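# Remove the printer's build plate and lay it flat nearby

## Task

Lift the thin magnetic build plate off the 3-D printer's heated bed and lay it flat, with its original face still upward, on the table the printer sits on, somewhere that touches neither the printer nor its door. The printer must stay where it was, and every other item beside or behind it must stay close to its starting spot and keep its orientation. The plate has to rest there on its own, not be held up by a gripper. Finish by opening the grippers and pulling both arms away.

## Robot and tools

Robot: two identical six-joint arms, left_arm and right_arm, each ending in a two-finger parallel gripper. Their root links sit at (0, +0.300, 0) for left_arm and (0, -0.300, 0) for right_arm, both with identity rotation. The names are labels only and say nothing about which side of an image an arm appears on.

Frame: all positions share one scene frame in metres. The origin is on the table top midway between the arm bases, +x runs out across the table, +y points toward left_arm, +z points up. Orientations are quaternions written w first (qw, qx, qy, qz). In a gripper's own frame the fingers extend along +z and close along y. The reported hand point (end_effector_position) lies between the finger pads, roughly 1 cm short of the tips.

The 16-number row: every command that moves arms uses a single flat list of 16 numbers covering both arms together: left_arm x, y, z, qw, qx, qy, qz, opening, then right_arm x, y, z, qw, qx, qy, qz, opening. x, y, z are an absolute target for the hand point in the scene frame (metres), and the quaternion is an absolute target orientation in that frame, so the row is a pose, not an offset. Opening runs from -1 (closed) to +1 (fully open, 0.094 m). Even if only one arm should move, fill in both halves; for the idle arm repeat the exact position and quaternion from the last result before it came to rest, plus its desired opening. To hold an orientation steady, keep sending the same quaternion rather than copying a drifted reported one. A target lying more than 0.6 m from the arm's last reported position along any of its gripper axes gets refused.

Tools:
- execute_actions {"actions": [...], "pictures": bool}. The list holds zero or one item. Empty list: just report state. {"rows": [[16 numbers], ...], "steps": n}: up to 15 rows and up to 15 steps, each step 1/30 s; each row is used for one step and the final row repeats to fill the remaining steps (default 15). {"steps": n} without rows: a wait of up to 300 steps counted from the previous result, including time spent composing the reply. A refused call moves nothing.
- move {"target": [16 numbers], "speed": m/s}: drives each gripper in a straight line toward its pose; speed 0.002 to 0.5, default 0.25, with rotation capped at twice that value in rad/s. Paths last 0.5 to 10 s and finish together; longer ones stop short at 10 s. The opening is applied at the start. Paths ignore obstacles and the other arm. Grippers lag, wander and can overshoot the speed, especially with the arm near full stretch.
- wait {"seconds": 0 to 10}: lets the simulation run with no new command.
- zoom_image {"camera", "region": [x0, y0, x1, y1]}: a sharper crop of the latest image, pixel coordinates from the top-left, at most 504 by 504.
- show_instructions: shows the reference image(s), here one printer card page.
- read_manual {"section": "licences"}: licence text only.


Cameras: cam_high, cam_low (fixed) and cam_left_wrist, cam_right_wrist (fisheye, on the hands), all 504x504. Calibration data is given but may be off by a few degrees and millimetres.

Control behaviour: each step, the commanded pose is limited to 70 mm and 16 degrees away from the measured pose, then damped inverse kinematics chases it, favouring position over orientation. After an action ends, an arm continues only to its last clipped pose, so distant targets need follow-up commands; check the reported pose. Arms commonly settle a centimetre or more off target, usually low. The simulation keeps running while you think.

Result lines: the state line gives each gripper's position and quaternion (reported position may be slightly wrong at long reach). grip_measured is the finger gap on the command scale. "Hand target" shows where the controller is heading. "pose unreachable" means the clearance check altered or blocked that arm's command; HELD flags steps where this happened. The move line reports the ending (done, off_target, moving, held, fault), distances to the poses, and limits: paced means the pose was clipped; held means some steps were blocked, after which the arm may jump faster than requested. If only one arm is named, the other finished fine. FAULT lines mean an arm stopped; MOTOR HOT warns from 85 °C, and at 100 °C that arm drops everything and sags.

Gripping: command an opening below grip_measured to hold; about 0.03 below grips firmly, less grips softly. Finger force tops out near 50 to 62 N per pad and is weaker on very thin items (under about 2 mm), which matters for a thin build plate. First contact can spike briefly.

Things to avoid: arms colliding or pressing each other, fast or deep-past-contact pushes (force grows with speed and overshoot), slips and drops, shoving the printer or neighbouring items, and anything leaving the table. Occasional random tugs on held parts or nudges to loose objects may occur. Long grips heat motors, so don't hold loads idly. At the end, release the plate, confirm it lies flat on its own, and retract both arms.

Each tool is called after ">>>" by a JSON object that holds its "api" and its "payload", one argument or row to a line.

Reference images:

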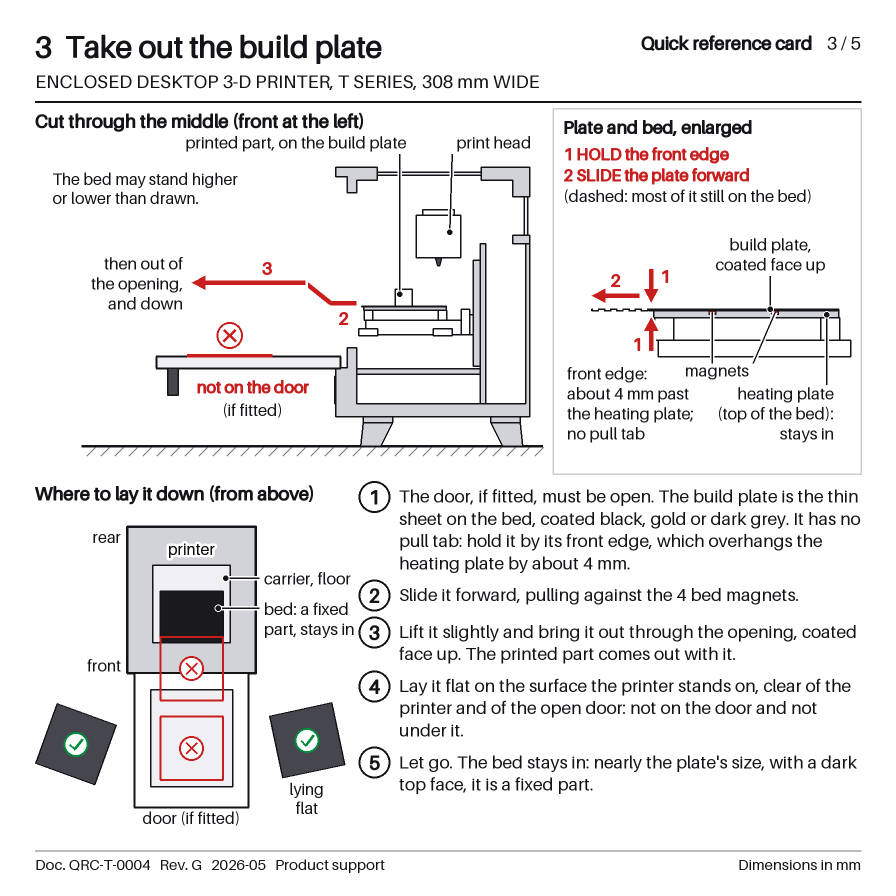

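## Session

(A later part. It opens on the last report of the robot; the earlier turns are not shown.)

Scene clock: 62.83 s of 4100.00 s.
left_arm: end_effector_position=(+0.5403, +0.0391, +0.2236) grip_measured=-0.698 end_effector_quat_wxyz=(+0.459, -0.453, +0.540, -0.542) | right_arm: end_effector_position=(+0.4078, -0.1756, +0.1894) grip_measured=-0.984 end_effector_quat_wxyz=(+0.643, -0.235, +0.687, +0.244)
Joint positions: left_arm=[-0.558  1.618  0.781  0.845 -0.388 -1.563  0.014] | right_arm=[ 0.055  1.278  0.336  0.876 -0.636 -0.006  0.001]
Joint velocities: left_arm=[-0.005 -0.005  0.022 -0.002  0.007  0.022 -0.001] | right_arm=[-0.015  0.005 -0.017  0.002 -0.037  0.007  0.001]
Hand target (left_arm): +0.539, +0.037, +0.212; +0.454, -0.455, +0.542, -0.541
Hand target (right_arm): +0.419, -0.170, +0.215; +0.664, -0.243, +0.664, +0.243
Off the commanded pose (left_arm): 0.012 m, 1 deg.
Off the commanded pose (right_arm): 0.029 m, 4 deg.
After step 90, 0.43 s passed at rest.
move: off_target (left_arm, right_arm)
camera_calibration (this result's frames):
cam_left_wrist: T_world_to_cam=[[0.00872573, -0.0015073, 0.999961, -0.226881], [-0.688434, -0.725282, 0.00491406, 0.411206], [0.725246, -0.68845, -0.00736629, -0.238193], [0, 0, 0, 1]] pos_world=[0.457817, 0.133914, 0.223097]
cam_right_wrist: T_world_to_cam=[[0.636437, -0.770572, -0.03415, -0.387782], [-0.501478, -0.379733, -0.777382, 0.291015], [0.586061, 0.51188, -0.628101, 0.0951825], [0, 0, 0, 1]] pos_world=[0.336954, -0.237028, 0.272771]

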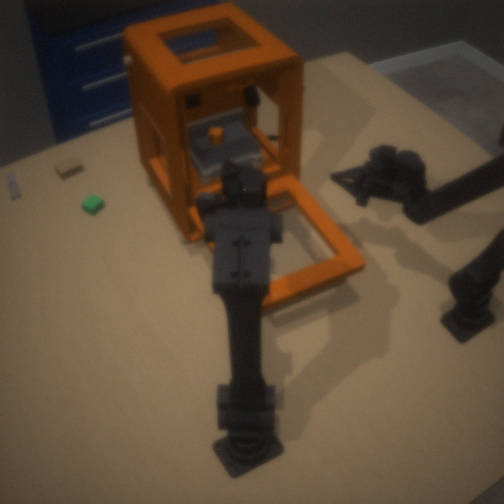

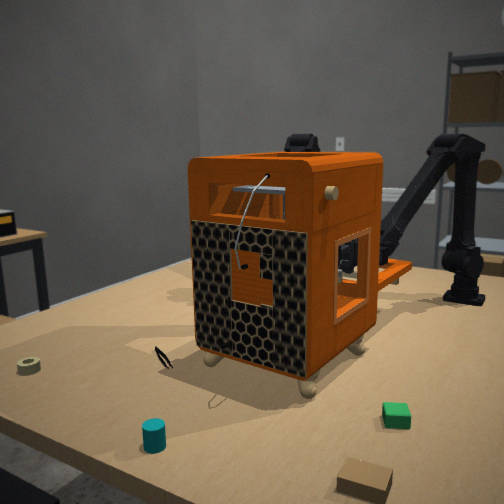

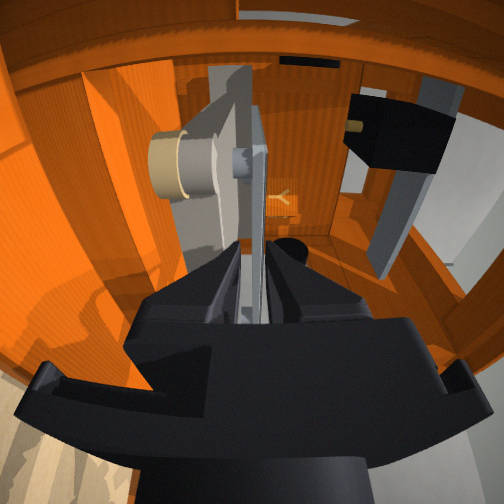

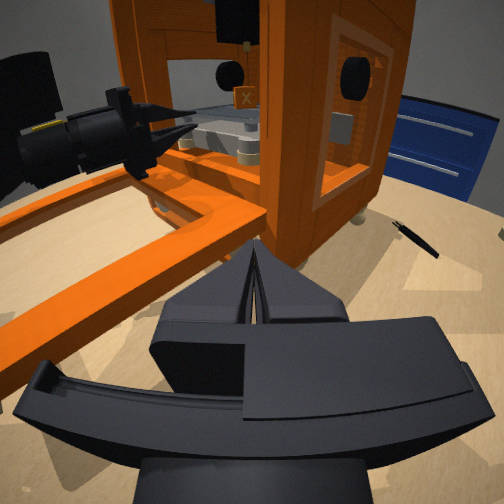

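>>> {"api": "move", "payload": {
  "target": [0.54,0.037,0.24,0.4545,-0.4545,0.5417,-0.5417,-0.8, 0.42,-0.17,0.215,0.664,-0.242,0.664,0.242,-1],
  "speed": 0.02
}}

>>> {"api": "zoom_image", "payload": {
  "camera": "cam_right_wrist",
  "region": [130, 70, 230, 170]
}}

>>> {"api": "zoom_image", "payload": {
  "camera": "cam_left_wrist",
  "region": [200, 150, 320, 270]
}}

Scene clock: 68.60 s of 4100.00 s.
left_arm: end_effector_position=(+0.5391, +0.0399, +0.2189) grip_measured=-0.798 end_effector_quat_wxyz=(+0.454, -0.457, +0.553, -0.528) | right_arm: end_effector_position=(+0.4079, -0.1757, +0.1894) grip_measured=-0.984 end_effector_quat_wxyz=(+0.643, -0.234, +0.687, +0.244)
Joint positions: left_arm=[-0.558  1.604  0.781  0.791 -0.388 -1.563  0.009] | right_arm=[ 0.055  1.278  0.336  0.876 -0.636 -0.006  0.001]
Joint velocities: left_arm=[-0.005  0.005 -0.007 -0.007 -0.037  0.022  0.   ] | right_arm=[ 0.005 -0.005 -0.017 -0.002  0.022 -0.081 -0.001]
Hand target (left_arm): +0.540, +0.037, +0.240; +0.455, -0.454, +0.542, -0.542
Hand target (right_arm): +0.419, -0.170, +0.215; +0.664, -0.243, +0.664, +0.242
Off the commanded pose (left_arm): 0.021 m, 2 deg.
Off the commanded pose (right_arm): 0.029 m, 4 deg.
After step 90, 0.93 s passed at rest.
move: off_target (left_arm, right_arm)
camera_calibration (this result's frames):
cam_left_wrist: T_world_to_cam=[[0.0430215, -0.0228928, 0.998812, -0.239511], [-0.688127, -0.725474, 0.0130116, 0.409016], [0.724314, -0.687869, -0.0469642, -0.227699], [0, 0, 0, 1]] pos_world=[0.456684, 0.13462, 0.223211]
cam_right_wrist: T_world_to_cam=[[0.636144, -0.770815, -0.0341296, -0.387775], [-0.501621, -0.379562, -0.777373, 0.291102], [0.586257, 0.511641, -0.628113, 0.0950628], [0, 0, 0, 1]] pos_world=[0.336972, -0.23705, 0.27277]

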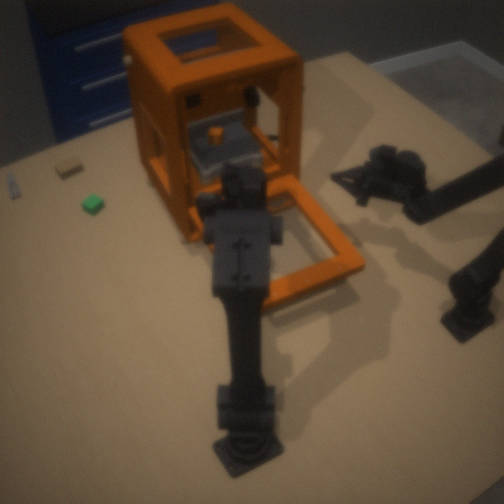

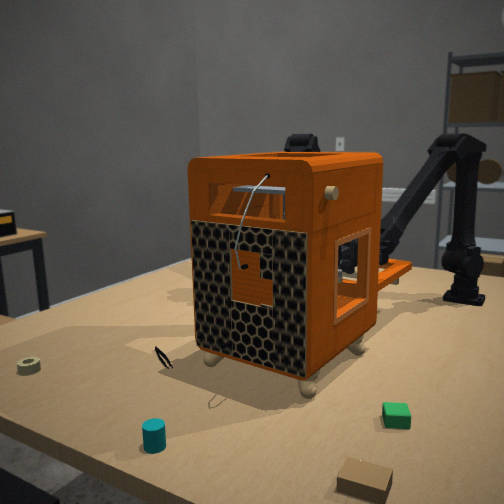

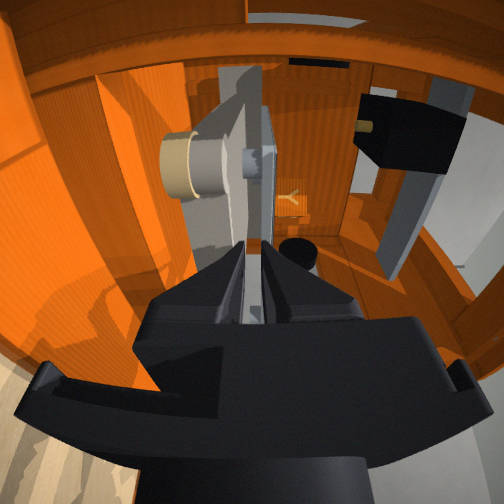

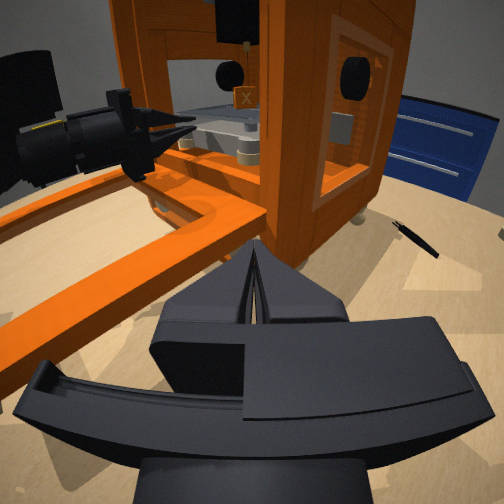

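Region (130, 70, 230, 170) of cam_right_wrist's 504x504 image, scaled by 5.040, with more detail than that image has.

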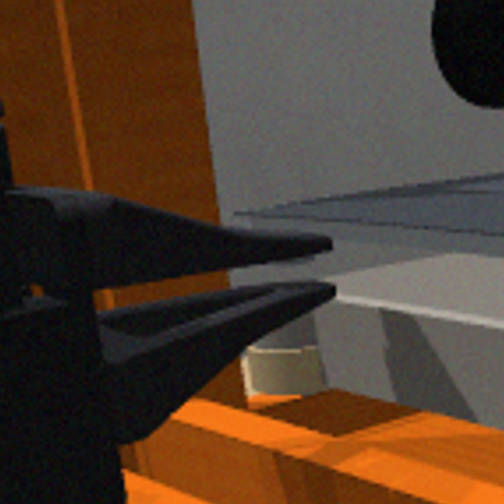

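Region (200, 150, 320, 270) of cam_left_wrist's 504x504 image, scaled by 4.200, with more detail than that image has.

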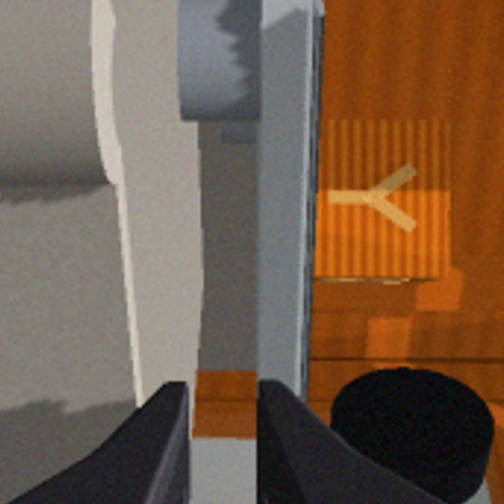

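>>> {"api": "execute_actions", "payload": {
  "actions": [
    {"rows":[[0.54,0.037,0.253,0.4545,-0.4545,0.5417,-0.5417,-0.8, 0.42,-0.17,0.215,0.664,-0.242,0.664,0.242,-1]],"steps":15}
  ],
  "pictures": false
}}

>>> {"api": "execute_actions", "payload": {
  "actions": [
    {"steps":20}
  ],
  "pictures": false
}}

Scene clock: 72.27 s of 4100.00 s.
left_arm: end_effector_position=(+0.5361, +0.0418, +0.2295) grip_measured=-0.798 end_effector_quat_wxyz=(+0.454, -0.458, +0.555, -0.526) | right_arm: end_effector_position=(+0.4079, -0.1757, +0.1894) grip_measured=-0.984 end_effector_quat_wxyz=(+0.643, -0.234, +0.687, +0.244)
Joint positions: left_arm=[-0.558  1.569  0.781  0.75  -0.388 -1.563  0.009] | right_arm=[ 0.055  1.278  0.336  0.876 -0.636 -0.006  0.001]
Joint velocities: left_arm=[-0.024 -0.005 -0.017  0.002 -0.007 -0.022  0.   ] | right_arm=[-0.015 -0.015  0.007  0.007  0.007  0.051  0.001]
Hand target (left_arm): +0.540, +0.037, +0.253; +0.455, -0.454, +0.542, -0.542
Hand target (right_arm): +0.419, -0.170, +0.215; +0.664, -0.243, +0.664, +0.242
Off the commanded pose (left_arm): 0.024 m, 2 deg.
Off the commanded pose (right_arm): 0.029 m, 4 deg.
Steps of this call (steps 1 to 90: nothing new was sent; then 0.17 s passed at rest; steps 91 to 105: all 15 steps of this action). Readings (end_effector_position):
91: left_arm (+0.5389, +0.0400, +0.2184) | right_arm (+0.4079, -0.1757, +0.1894)
92: left_arm (+0.5385, +0.0403, +0.2180) | right_arm (+0.4079, -0.1757, +0.1894)
94: left_arm (+0.5376, +0.0409, +0.2207) | right_arm (+0.4079, -0.1757, +0.1894)
98: left_arm (+0.5362, +0.0417, +0.2289) | right_arm (+0.4079, -0.1757, +0.1894)
105: the state above

Scene clock: 72.93 s of 4100.00 s.
left_arm: end_effector_position=(+0.5361, +0.0418, +0.2295) grip_measured=-0.798 end_effector_quat_wxyz=(+0.454, -0.458, +0.555, -0.526) | right_arm: end_effector_position=(+0.4079, -0.1757, +0.1894) grip_measured=-0.984 end_effector_quat_wxyz=(+0.643, -0.234, +0.687, +0.244)
Joint positions: left_arm=[-0.558  1.569  0.781  0.75  -0.388 -1.563  0.009] | right_arm=[ 0.055  1.278  0.336  0.876 -0.636 -0.006  0.001]
Joint velocities: left_arm=[-0.024  0.005  0.012  0.017 -0.051  0.007  0.001] | right_arm=[ 0.005 -0.005 -0.012 -0.002 -0.007  0.066 -0.   ]
Hand target (left_arm): +0.540, +0.037, +0.253; +0.455, -0.454, +0.542, -0.542
Hand target (right_arm): +0.419, -0.170, +0.215; +0.664, -0.243, +0.664, +0.242
Off the commanded pose (left_arm): 0.024 m, 2 deg.
Off the commanded pose (right_arm): 0.029 m, 4 deg.
Steps of this call (steps 1 to 20: nothing new was sent). Readings (end_effector_position):
1: left_arm (+0.5361, +0.0418, +0.2295) | right_arm (+0.4079, -0.1757, +0.1894)
2: left_arm (+0.5361, +0.0418, +0.2295) | right_arm (+0.4079, -0.1757, +0.1894)
4: left_arm (+0.5361, +0.0418, +0.2295) | right_arm (+0.4079, -0.1757, +0.1894)
8: left_arm (+0.5361, +0.0418, +0.2295) | right_arm (+0.4079, -0.1757, +0.1894)
20: the state above

>>> {"api": "execute_actions", "payload": {
  "actions": [
    {"rows":[[0.55,0.035,0.256,0.4545,-0.4545,0.5417,-0.5417,-0.8, 0.42,-0.17,0.215,0.664,-0.242,0.664,0.242,-1]],"steps":15}
  ]
}}

>>> {"api": "zoom_image", "payload": {
  "camera": "cam_right_wrist",
  "region": [130, 70, 230, 170]
}}

>>> {"api": "zoom_image", "payload": {
  "camera": "cam_left_wrist",
  "region": [200, 150, 320, 270]
}}

Scene clock: 76.53 s of 4100.00 s.
left_arm: end_effector_position=(+0.5363, +0.0405, +0.2274) grip_measured=-0.798 end_effector_quat_wxyz=(+0.451, -0.457, +0.560, -0.524) | right_arm: end_effector_position=(+0.4079, -0.1757, +0.1894) grip_measured=-0.984 end_effector_quat_wxyz=(+0.643, -0.234, +0.687, +0.244)
Joint positions: left_arm=[-0.558  1.569  0.783  0.737 -0.382 -1.563  0.009] | right_arm=[ 0.055  1.278  0.336  0.876 -0.636 -0.006  0.001]
Joint velocities: left_arm=[-0.015  0.005  0.007 -0.002  0.081 -0.051 -0.   ] | right_arm=[-0.024 -0.005  0.007 -0.012  0.081 -0.037 -0.   ]
Hand target (left_arm): +0.549, +0.036, +0.256; +0.455, -0.454, +0.542, -0.542
Hand target (right_arm): +0.419, -0.170, +0.215; +0.664, -0.243, +0.664, +0.242
Off the commanded pose (left_arm): 0.032 m, 3 deg.
Off the commanded pose (right_arm): 0.029 m, 4 deg.
Steps of this call (steps 1 to 90: nothing new was sent; then 0.10 s passed at rest; steps 91 to 105: all 15 steps of this action). Readings (end_effector_position):
91: left_arm (+0.5361, +0.0413, +0.2292) | right_arm (+0.4079, -0.1757, +0.1894)
92: left_arm (+0.5361, +0.0409, +0.2286) | right_arm (+0.4079, -0.1757, +0.1894)
94: left_arm (+0.5362, +0.0406, +0.2279) | right_arm (+0.4079, -0.1757, +0.1894)
98: left_arm (+0.5363, +0.0405, +0.2275) | right_arm (+0.4079, -0.1757, +0.1894)
105: the state above
camera_calibration (this result's frames):
cam_left_wrist: T_world_to_cam=[[0.0572059, -0.0318534, 0.997854, -0.254958], [-0.692326, -0.721393, 0.0166621, 0.408661], [0.719314, -0.691793, -0.0633209, -0.218257], [0, 0, 0, 1]] pos_world=[0.454507, 0.135695, 0.233781]
cam_right_wrist: T_world_to_cam=[[0.636144, -0.770815, -0.0341296, -0.387775], [-0.501621, -0.379562, -0.777373, 0.291102], [0.586257, 0.511641, -0.628113, 0.0950628], [0, 0, 0, 1]] pos_world=[0.336972, -0.23705, 0.27277]

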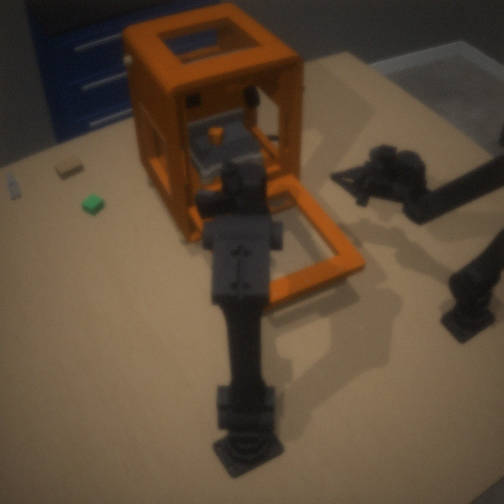

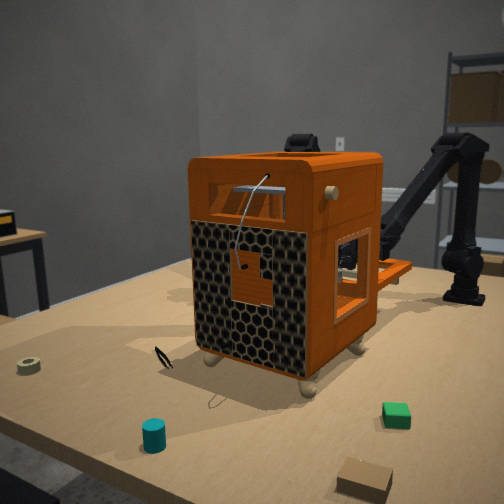

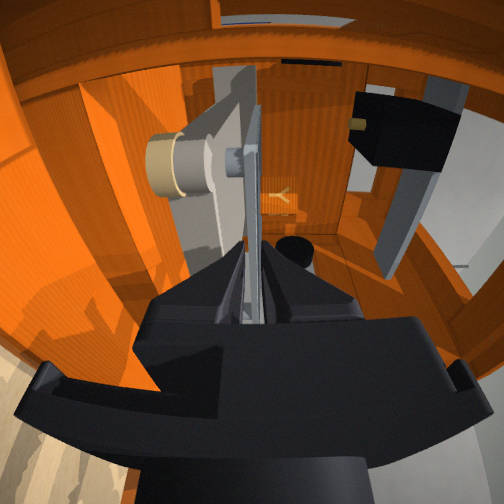

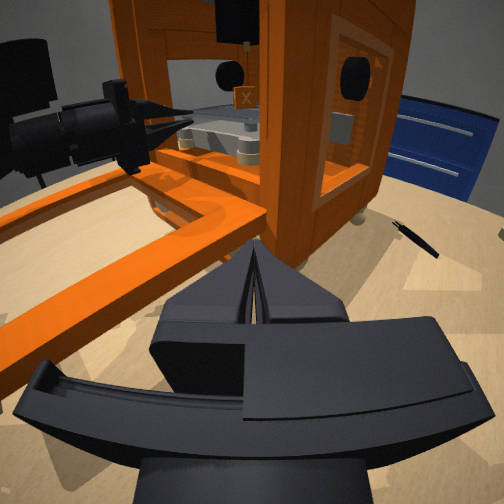

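Region (130, 70, 230, 170) of cam_right_wrist's 504x504 image, scaled by 5.040, with more detail than that image has.

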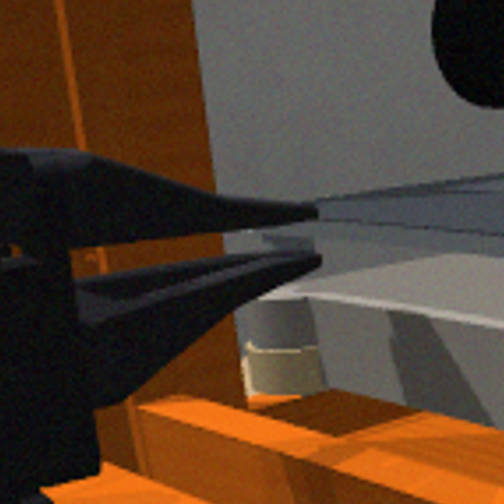

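Region (200, 150, 320, 270) of cam_left_wrist's 504x504 image, scaled by 4.200, with more detail than that image has.

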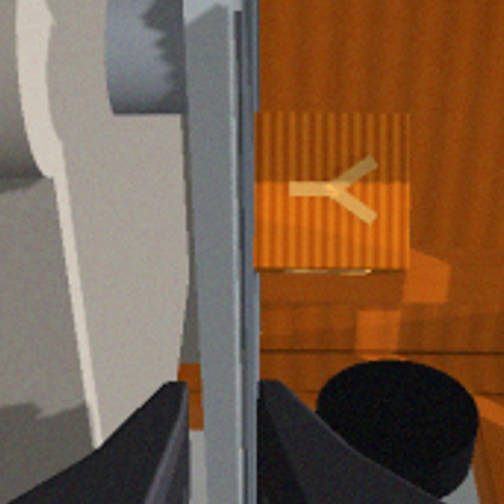

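>>> {"api": "move", "payload": {
  "target": [0.556,0.034,0.262,0.4545,-0.4545,0.5417,-0.5417,-0.8, 0.42,-0.17,0.215,0.664,-0.242,0.664,0.242,-1],
  "speed": 0.02
}}

>>> {"api": "zoom_image", "payload": {
  "camera": "cam_right_wrist",
  "region": [130, 70, 230, 170]
}}

>>> {"api": "zoom_image", "payload": {
  "camera": "cam_left_wrist",
  "region": [200, 150, 320, 270]
}}

Scene clock: 83.10 s of 4100.00 s.
left_arm: end_effector_position=(+0.5413, +0.0365, +0.2341) grip_measured=-0.798 end_effector_quat_wxyz=(+0.449, -0.456, +0.560, -0.525) | right_arm: end_effector_position=(+0.4079, -0.1757, +0.1894) grip_measured=-0.984 end_effector_quat_wxyz=(+0.643, -0.234, +0.687, +0.244)
Joint positions: left_arm=[-0.558  1.569  0.805  0.716 -0.377 -1.563  0.009] | right_arm=[ 0.055  1.278  0.336  0.876 -0.636 -0.006  0.001]
Joint velocities: left_arm=[ 0.005 -0.005 -0.002 -0.002 -0.037  0.007 -0.001] | right_arm=[-0.024  0.005  0.007 -0.007  0.081 -0.037 -0.   ]
Hand target (left_arm): +0.555, +0.035, +0.262; +0.455, -0.454, +0.542, -0.542
Hand target (right_arm): +0.419, -0.170, +0.215; +0.664, -0.243, +0.664, +0.242
Off the commanded pose (left_arm): 0.032 m, 3 deg.
Off the commanded pose (right_arm): 0.029 m, 4 deg.
After step 90, 1.30 s passed at rest.
move: off_target (left_arm, right_arm)
camera_calibration (this result's frames):
cam_left_wrist: T_world_to_cam=[[0.055239, -0.030721, 0.998, -0.26103], [-0.69592, -0.717931, 0.0164192, 0.410959], [0.715991, -0.695436, -0.0610372, -0.222807], [0, 0, 0, 1]] pos_world=[0.459942, 0.132074, 0.240161]
cam_right_wrist: T_world_to_cam=[[0.636144, -0.770815, -0.0341296, -0.387775], [-0.501621, -0.379562, -0.777373, 0.291102], [0.586257, 0.511641, -0.628113, 0.0950628], [0, 0, 0, 1]] pos_world=[0.336972, -0.23705, 0.27277]

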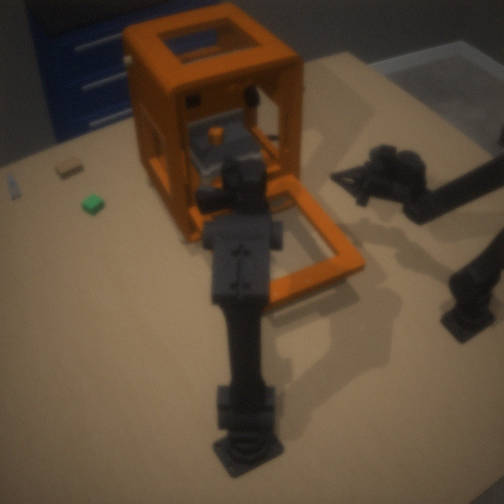

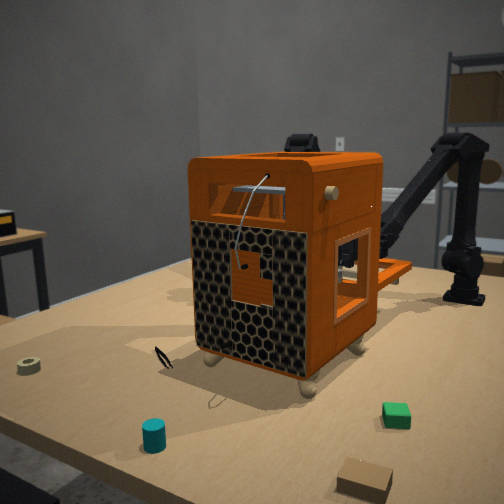

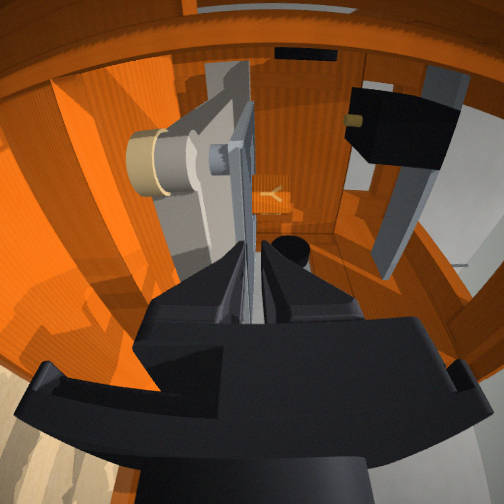

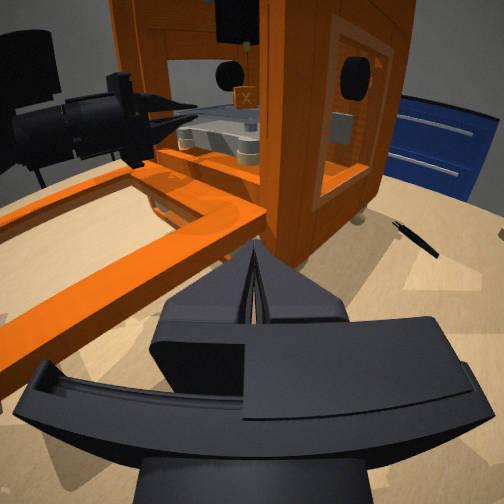

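Region (130, 70, 230, 170) of cam_right_wrist's 504x504 image, scaled by 5.040, with more detail than that image has.

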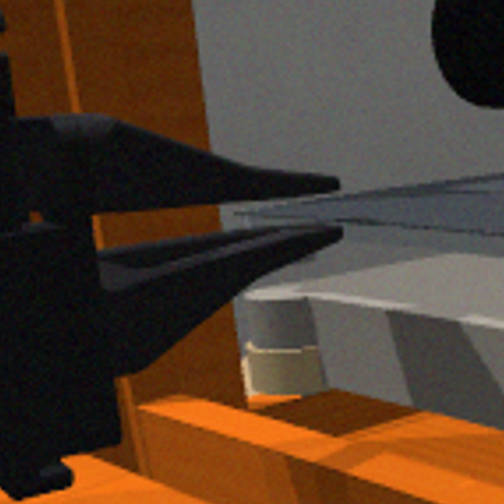

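Region (200, 150, 320, 270) of cam_left_wrist's 504x504 image, scaled by 4.200, with more detail than that image has.

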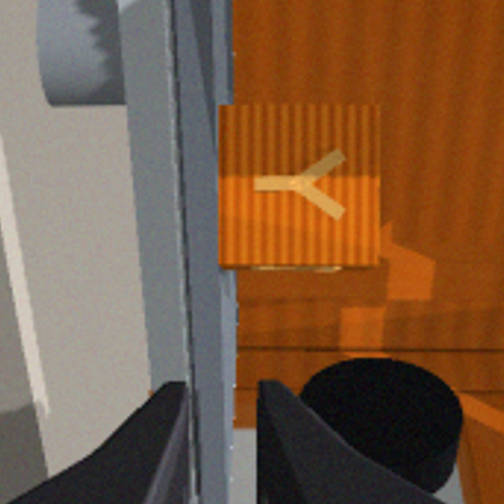

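>>> {"api": "execute_actions", "payload": {
  "actions": [
    {"rows":[[0.562,0.033,0.25,0.4545,-0.4545,0.5417,-0.5417,-0.8, 0.42,-0.17,0.215,0.664,-0.242,0.664,0.242,-1]],"steps":15}
  ]
}}

>>> {"api": "zoom_image", "payload": {
  "camera": "cam_right_wrist",
  "region": [130, 70, 230, 170]
}}

>>> {"api": "zoom_image", "payload": {
  "camera": "cam_left_wrist",
  "region": [200, 150, 320, 270]
}}

Scene clock: 86.87 s of 4100.00 s.
left_arm: end_effector_position=(+0.5443, +0.0382, +0.2307) grip_measured=-0.798 end_effector_quat_wxyz=(+0.449, -0.457, +0.562, -0.524) | right_arm: end_effector_position=(+0.4079, -0.1757, +0.1894) grip_measured=-0.984 end_effector_quat_wxyz=(+0.643, -0.234, +0.687, +0.244)
Joint positions: left_arm=[-0.551  1.578  0.808  0.719 -0.371 -1.563  0.009] | right_arm=[ 0.055  1.278  0.336  0.876 -0.636 -0.006  0.001]
Joint velocities: left_arm=[-0.015 -0.015 -0.007 -0.002 -0.007 -0.037 -0.001] | right_arm=[ 0.005  0.005 -0.007  0.017 -0.037 -0.037  0.001]
Hand target (left_arm): +0.561, +0.034, +0.250; +0.455, -0.454, +0.542, -0.542
Hand target (right_arm): +0.419, -0.170, +0.215; +0.664, -0.243, +0.664, +0.242
Off the commanded pose (left_arm): 0.027 m, 3 deg.
Off the commanded pose (right_arm): 0.029 m, 4 deg.
Steps of this call (steps 1 to 90: nothing new was sent; then 0.27 s passed at rest; steps 91 to 105: all 15 steps of this action). Readings (end_effector_position):
91: left_arm (+0.5413, +0.0363, +0.2339) | right_arm (+0.4079, -0.1757, +0.1894)
92: left_arm (+0.5417, +0.0362, +0.2337) | right_arm (+0.4079, -0.1757, +0.1894)
94: left_arm (+0.5428, +0.0368, +0.2329) | right_arm (+0.4079, -0.1757, +0.1894)
98: left_arm (+0.5442, +0.0383, +0.2309) | right_arm (+0.4079, -0.1757, +0.1894)
105: the state above
camera_calibration (this result's frames):
cam_left_wrist: T_world_to_cam=[[0.0589735, -0.0326367, 0.997726, -0.259632], [-0.695031, -0.718765, 0.0175702, 0.41361], [0.716557, -0.694486, -0.0650716, -0.223366], [0, 0, 0, 1]] pos_world=[0.462837, 0.133691, 0.237239]
cam_right_wrist: T_world_to_cam=[[0.636144, -0.770815, -0.0341296, -0.387775], [-0.501621, -0.379562, -0.777373, 0.291102], [0.586257, 0.511641, -0.628113, 0.0950628], [0, 0, 0, 1]] pos_world=[0.336972, -0.23705, 0.27277]

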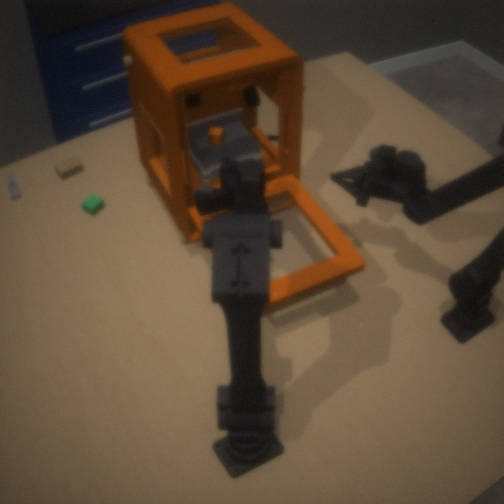

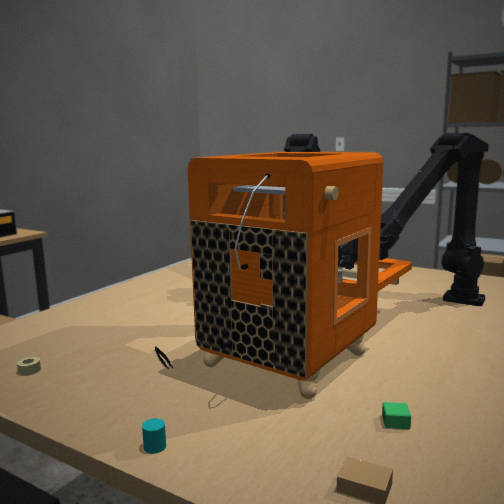

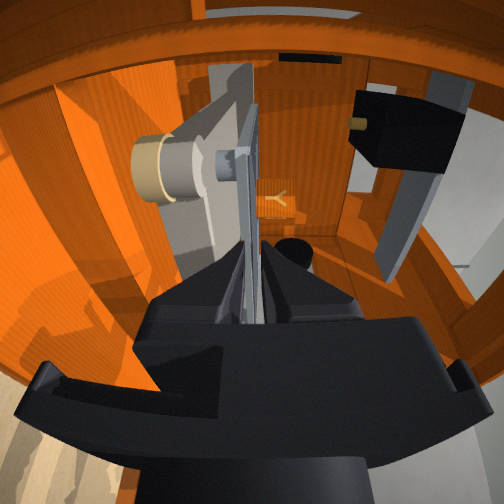

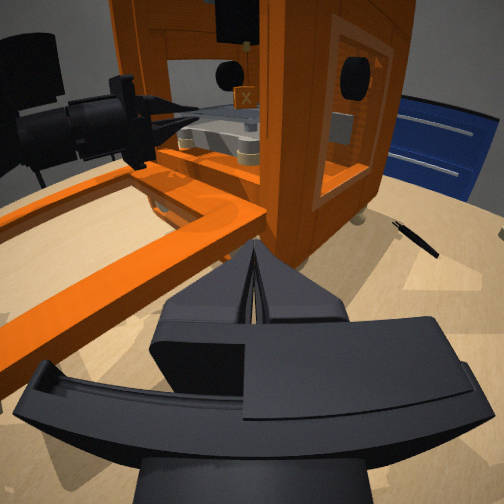

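Region (130, 70, 230, 170) of cam_right_wrist's 504x504 image, scaled by 5.040, with more detail than that image has.

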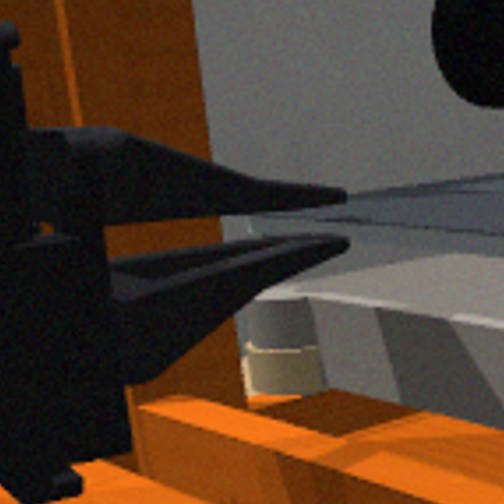

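Region (200, 150, 320, 270) of cam_left_wrist's 504x504 image, scaled by 4.200, with more detail than that image has.

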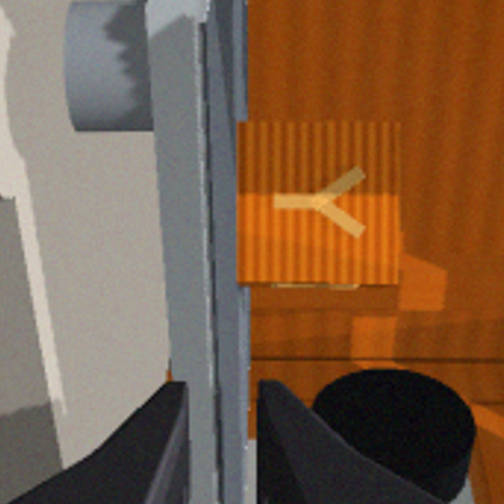

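>>> {"api": "execute_actions", "payload": {
  "actions": [
    {"rows":[[0.568,0.033,0.254,0.4545,-0.4545,0.5417,-0.5417,-0.8, 0.42,-0.17,0.215,0.664,-0.242,0.664,0.242,-1],[0.572,0.032,0.255,0.4545,-0.4545,0.5417,-0.5417,-0.8, 0.42,-0.17,0.215,0.664,-0.242,0.664,0.242,-1],[0.576,0.031,0.256,0.4545,-0.4545,0.5417,-0.5417,-0.8, 0.42,-0.17,0.215,0.664,-0.242,0.664,0.242,-1]],"steps":15}
  ]
}}

>>> {"api": "zoom_image", "payload": {
  "camera": "cam_right_wrist",
  "region": [130, 70, 230, 170]
}}

>>> {"api": "zoom_image", "payload": {
  "camera": "cam_left_wrist",
  "region": [200, 150, 320, 270]
}}

Scene clock: 90.47 s of 4100.00 s.
left_arm: end_effector_position=(+0.5485, +0.0366, +0.2342) grip_measured=-0.798 end_effector_quat_wxyz=(+0.448, -0.455, +0.560, -0.527) | right_arm: end_effector_position=(+0.4079, -0.1757, +0.1894) grip_measured=-0.984 end_effector_quat_wxyz=(+0.643, -0.234, +0.687, +0.244)
Joint positions: left_arm=[-0.547  1.583  0.822  0.717 -0.362 -1.563  0.009] | right_arm=[ 0.055  1.278  0.336  0.876 -0.636 -0.006  0.001]
Joint velocities: left_arm=[-0.024 -0.005 -0.002 -0.002 -0.037 -0.022 -0.001] | right_arm=[-0.005 -0.005 -0.017  0.007  0.022 -0.022  0.   ]
Hand target (left_arm): +0.573, +0.033, +0.256; +0.455, -0.454, +0.542, -0.541
Hand target (right_arm): +0.419, -0.170, +0.215; +0.664, -0.243, +0.664, +0.242
Off the commanded pose (left_arm): 0.035 m, 3 deg.
Off the commanded pose (right_arm): 0.029 m, 4 deg.
Steps of this call (steps 1 to 90: nothing new was sent; then 0.10 s passed at rest; steps 91 to 105: all 15 steps of this action). Readings (end_effector_position):
91: left_arm (+0.5445, +0.0378, +0.2313) | right_arm (+0.4079, -0.1757, +0.1894)
92: left_arm (+0.5456, +0.0374, +0.2321) | right_arm (+0.4079, -0.1757, +0.1894)
94: left_arm (+0.5485, +0.0366, +0.2343) | right_arm (+0.4079, -0.1757, +0.1894)
98: left_arm (+0.5485, +0.0366, +0.2342) | right_arm (+0.4079, -0.1757, +0.1894)
105: the state above
camera_calibration (this result's frames):
cam_left_wrist: T_world_to_cam=[[0.0531924, -0.0289863, 0.998163, -0.260531], [-0.698948, -0.714983, 0.0164843, 0.417605], [0.713192, -0.698541, -0.0582916, -0.226934], [0, 0, 0, 1]] pos_world=[0.46759, 0.132505, 0.23994]
cam_right_wrist: T_world_to_cam=[[0.636144, -0.770815, -0.0341296, -0.387775], [-0.501621, -0.379562, -0.777373, 0.291102], [0.586257, 0.511641, -0.628113, 0.0950628], [0, 0, 0, 1]] pos_world=[0.336972, -0.23705, 0.27277]

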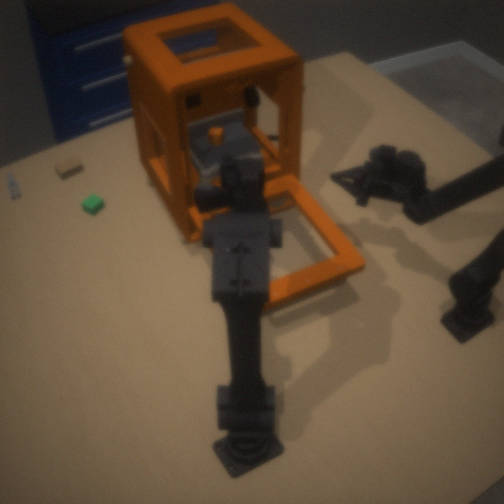

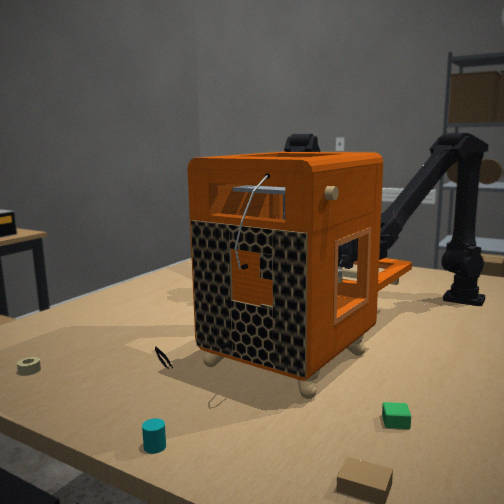

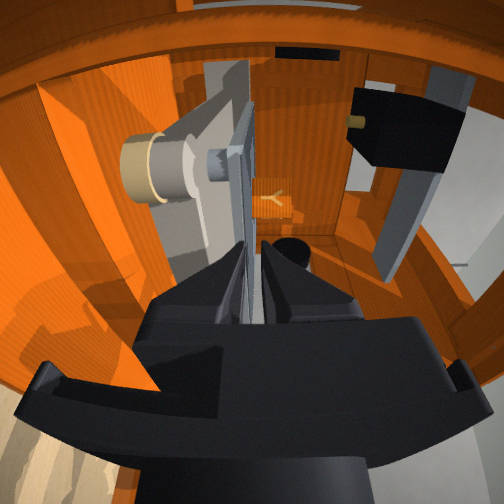

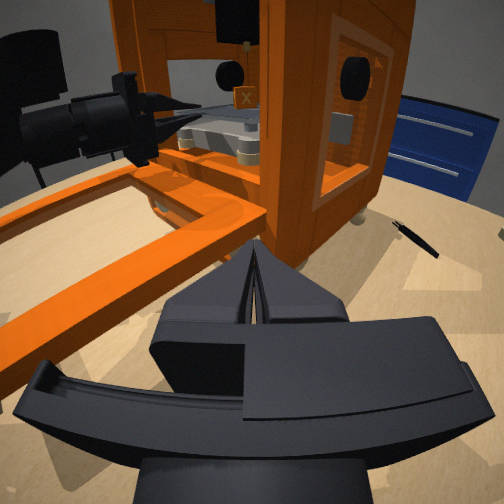

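Region (130, 70, 230, 170) of cam_right_wrist's 504x504 image, scaled by 5.040, with more detail than that image has.

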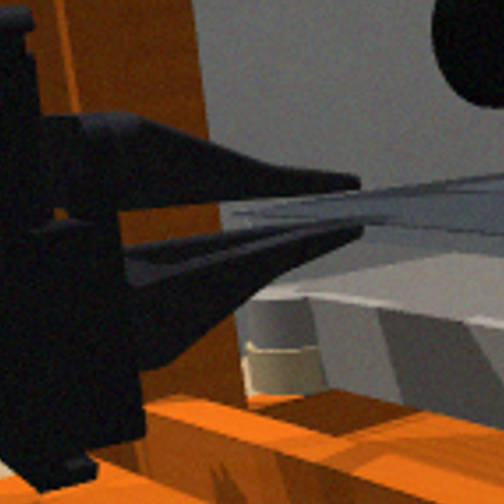

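Region (200, 150, 320, 270) of cam_left_wrist's 504x504 image, scaled by 4.200, with more detail than that image has.

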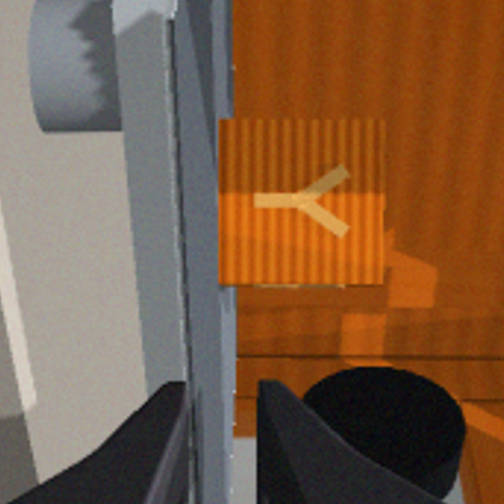

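>>> {"api": "execute_actions", "payload": {
  "actions": [
    {"rows":[[0.58,0.032,0.250,0.4545,-0.4545,0.5417,-0.5417,-0.68, 0.42,-0.17,0.215,0.664,-0.242,0.664,0.242,-1],[0.584,0.031,0.251,0.4545,-0.4545,0.5417,-0.5417,-0.68, 0.42,-0.17,0.215,0.664,-0.242,0.664,0.242,-1]],"steps":15}
  ]
}}

>>> {"api": "zoom_image", "payload": {
  "camera": "cam_right_wrist",
  "region": [130, 70, 230, 170]
}}

>>> {"api": "zoom_image", "payload": {
  "camera": "cam_left_wrist",
  "region": [200, 150, 320, 270]
}}

Scene clock: 94.77 s of 4100.00 s.
left_arm: end_effector_position=(+0.5487, +0.0362, +0.2355) grip_measured=-0.683 end_effector_quat_wxyz=(+0.449, -0.454, +0.559, -0.530) | right_arm: end_effector_position=(+0.4079, -0.1757, +0.1894) grip_measured=-0.984 end_effector_quat_wxyz=(+0.643, -0.234, +0.687, +0.244)
Joint positions: left_arm=[-0.547  1.583  0.822  0.723 -0.361 -1.563  0.015] | right_arm=[ 0.055  1.278  0.336  0.876 -0.636 -0.006  0.001]
Joint velocities: left_arm=[-0.015  0.005 -0.007  0.007 -0.037  0.022  0.001] | right_arm=[-0.005 -0.024 -0.012 -0.007  0.007 -0.007 -0.001]
Hand target (left_arm): +0.580, +0.033, +0.250; +0.455, -0.454, +0.542, -0.542
Hand target (right_arm): +0.419, -0.170, +0.215; +0.664, -0.243, +0.664, +0.242
Off the commanded pose (left_arm): 0.039 m, 2 deg.
Off the commanded pose (right_arm): 0.029 m, 4 deg.
Steps of this call (steps 1 to 90: nothing new was sent; then 0.80 s passed at rest; steps 91 to 105: all 15 steps of this action). Readings (end_effector_position):
91: left_arm (+0.5485, +0.0363, +0.2344) | right_arm (+0.4079, -0.1757, +0.1894)
92: left_arm (+0.5486, +0.0362, +0.2350) | right_arm (+0.4079, -0.1757, +0.1894)
94: left_arm (+0.5487, +0.0362, +0.2355) | right_arm (+0.4079, -0.1757, +0.1894)
98: left_arm (+0.5487, +0.0362, +0.2355) | right_arm (+0.4079, -0.1757, +0.1894)
105: the state above
camera_calibration (this result's frames):
cam_left_wrist: T_world_to_cam=[[0.0483051, -0.0260371, 0.998493, -0.259359], [-0.700114, -0.713868, 0.015255, 0.418299], [0.712395, -0.699796, -0.0527124, -0.22803], [0, 0, 0, 1]] pos_world=[0.467833, 0.132283, 0.240567]
cam_right_wrist: T_world_to_cam=[[0.636144, -0.770815, -0.0341296, -0.387775], [-0.501621, -0.379562, -0.777373, 0.291102], [0.586257, 0.511641, -0.628113, 0.0950628], [0, 0, 0, 1]] pos_world=[0.336972, -0.23705, 0.27277]

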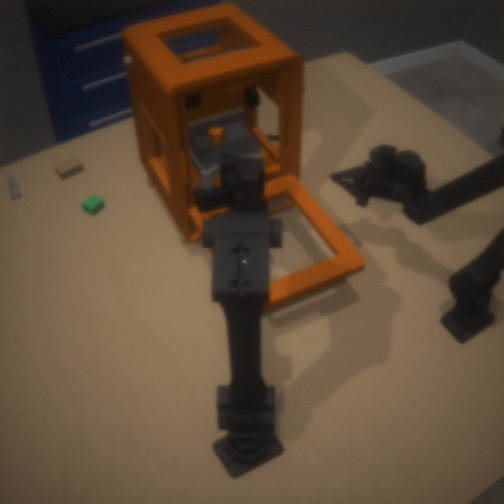

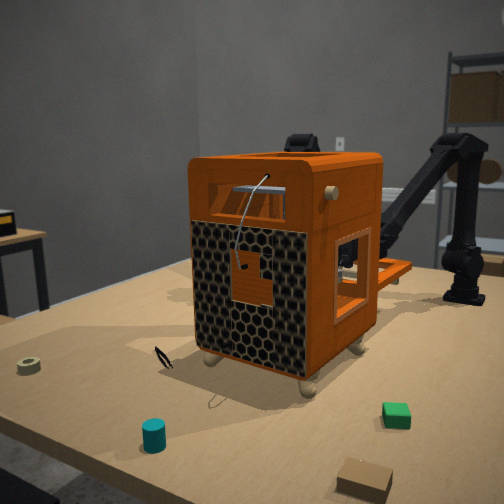

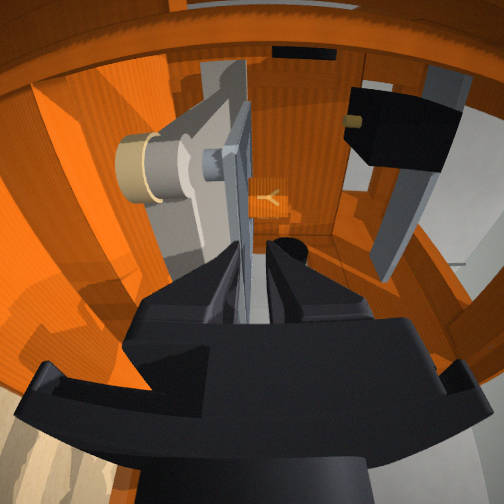

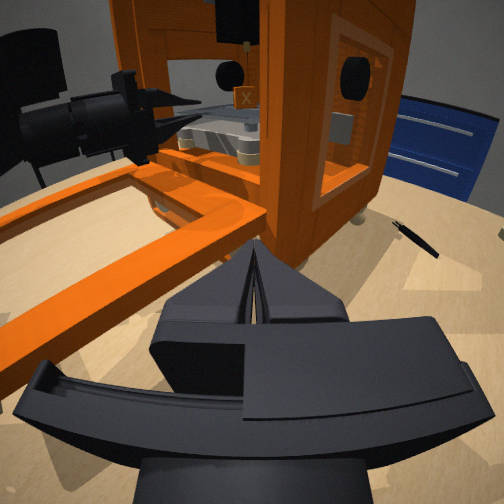

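Region (130, 70, 230, 170) of cam_right_wrist's 504x504 image, scaled by 5.040, with more detail than that image has.

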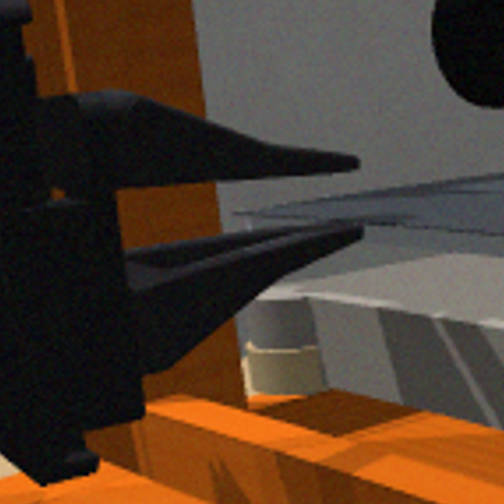

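Region (200, 150, 320, 270) of cam_left_wrist's 504x504 image, scaled by 4.200, with more detail than that image has.

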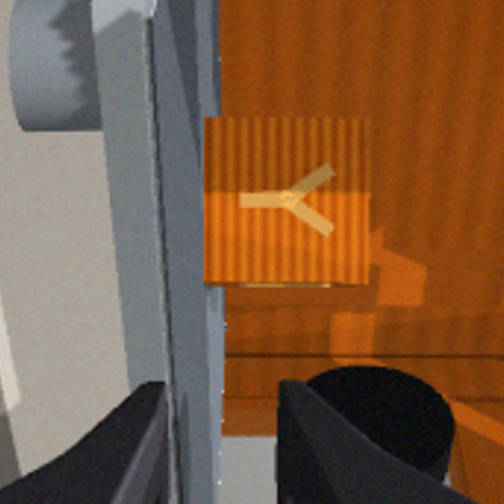

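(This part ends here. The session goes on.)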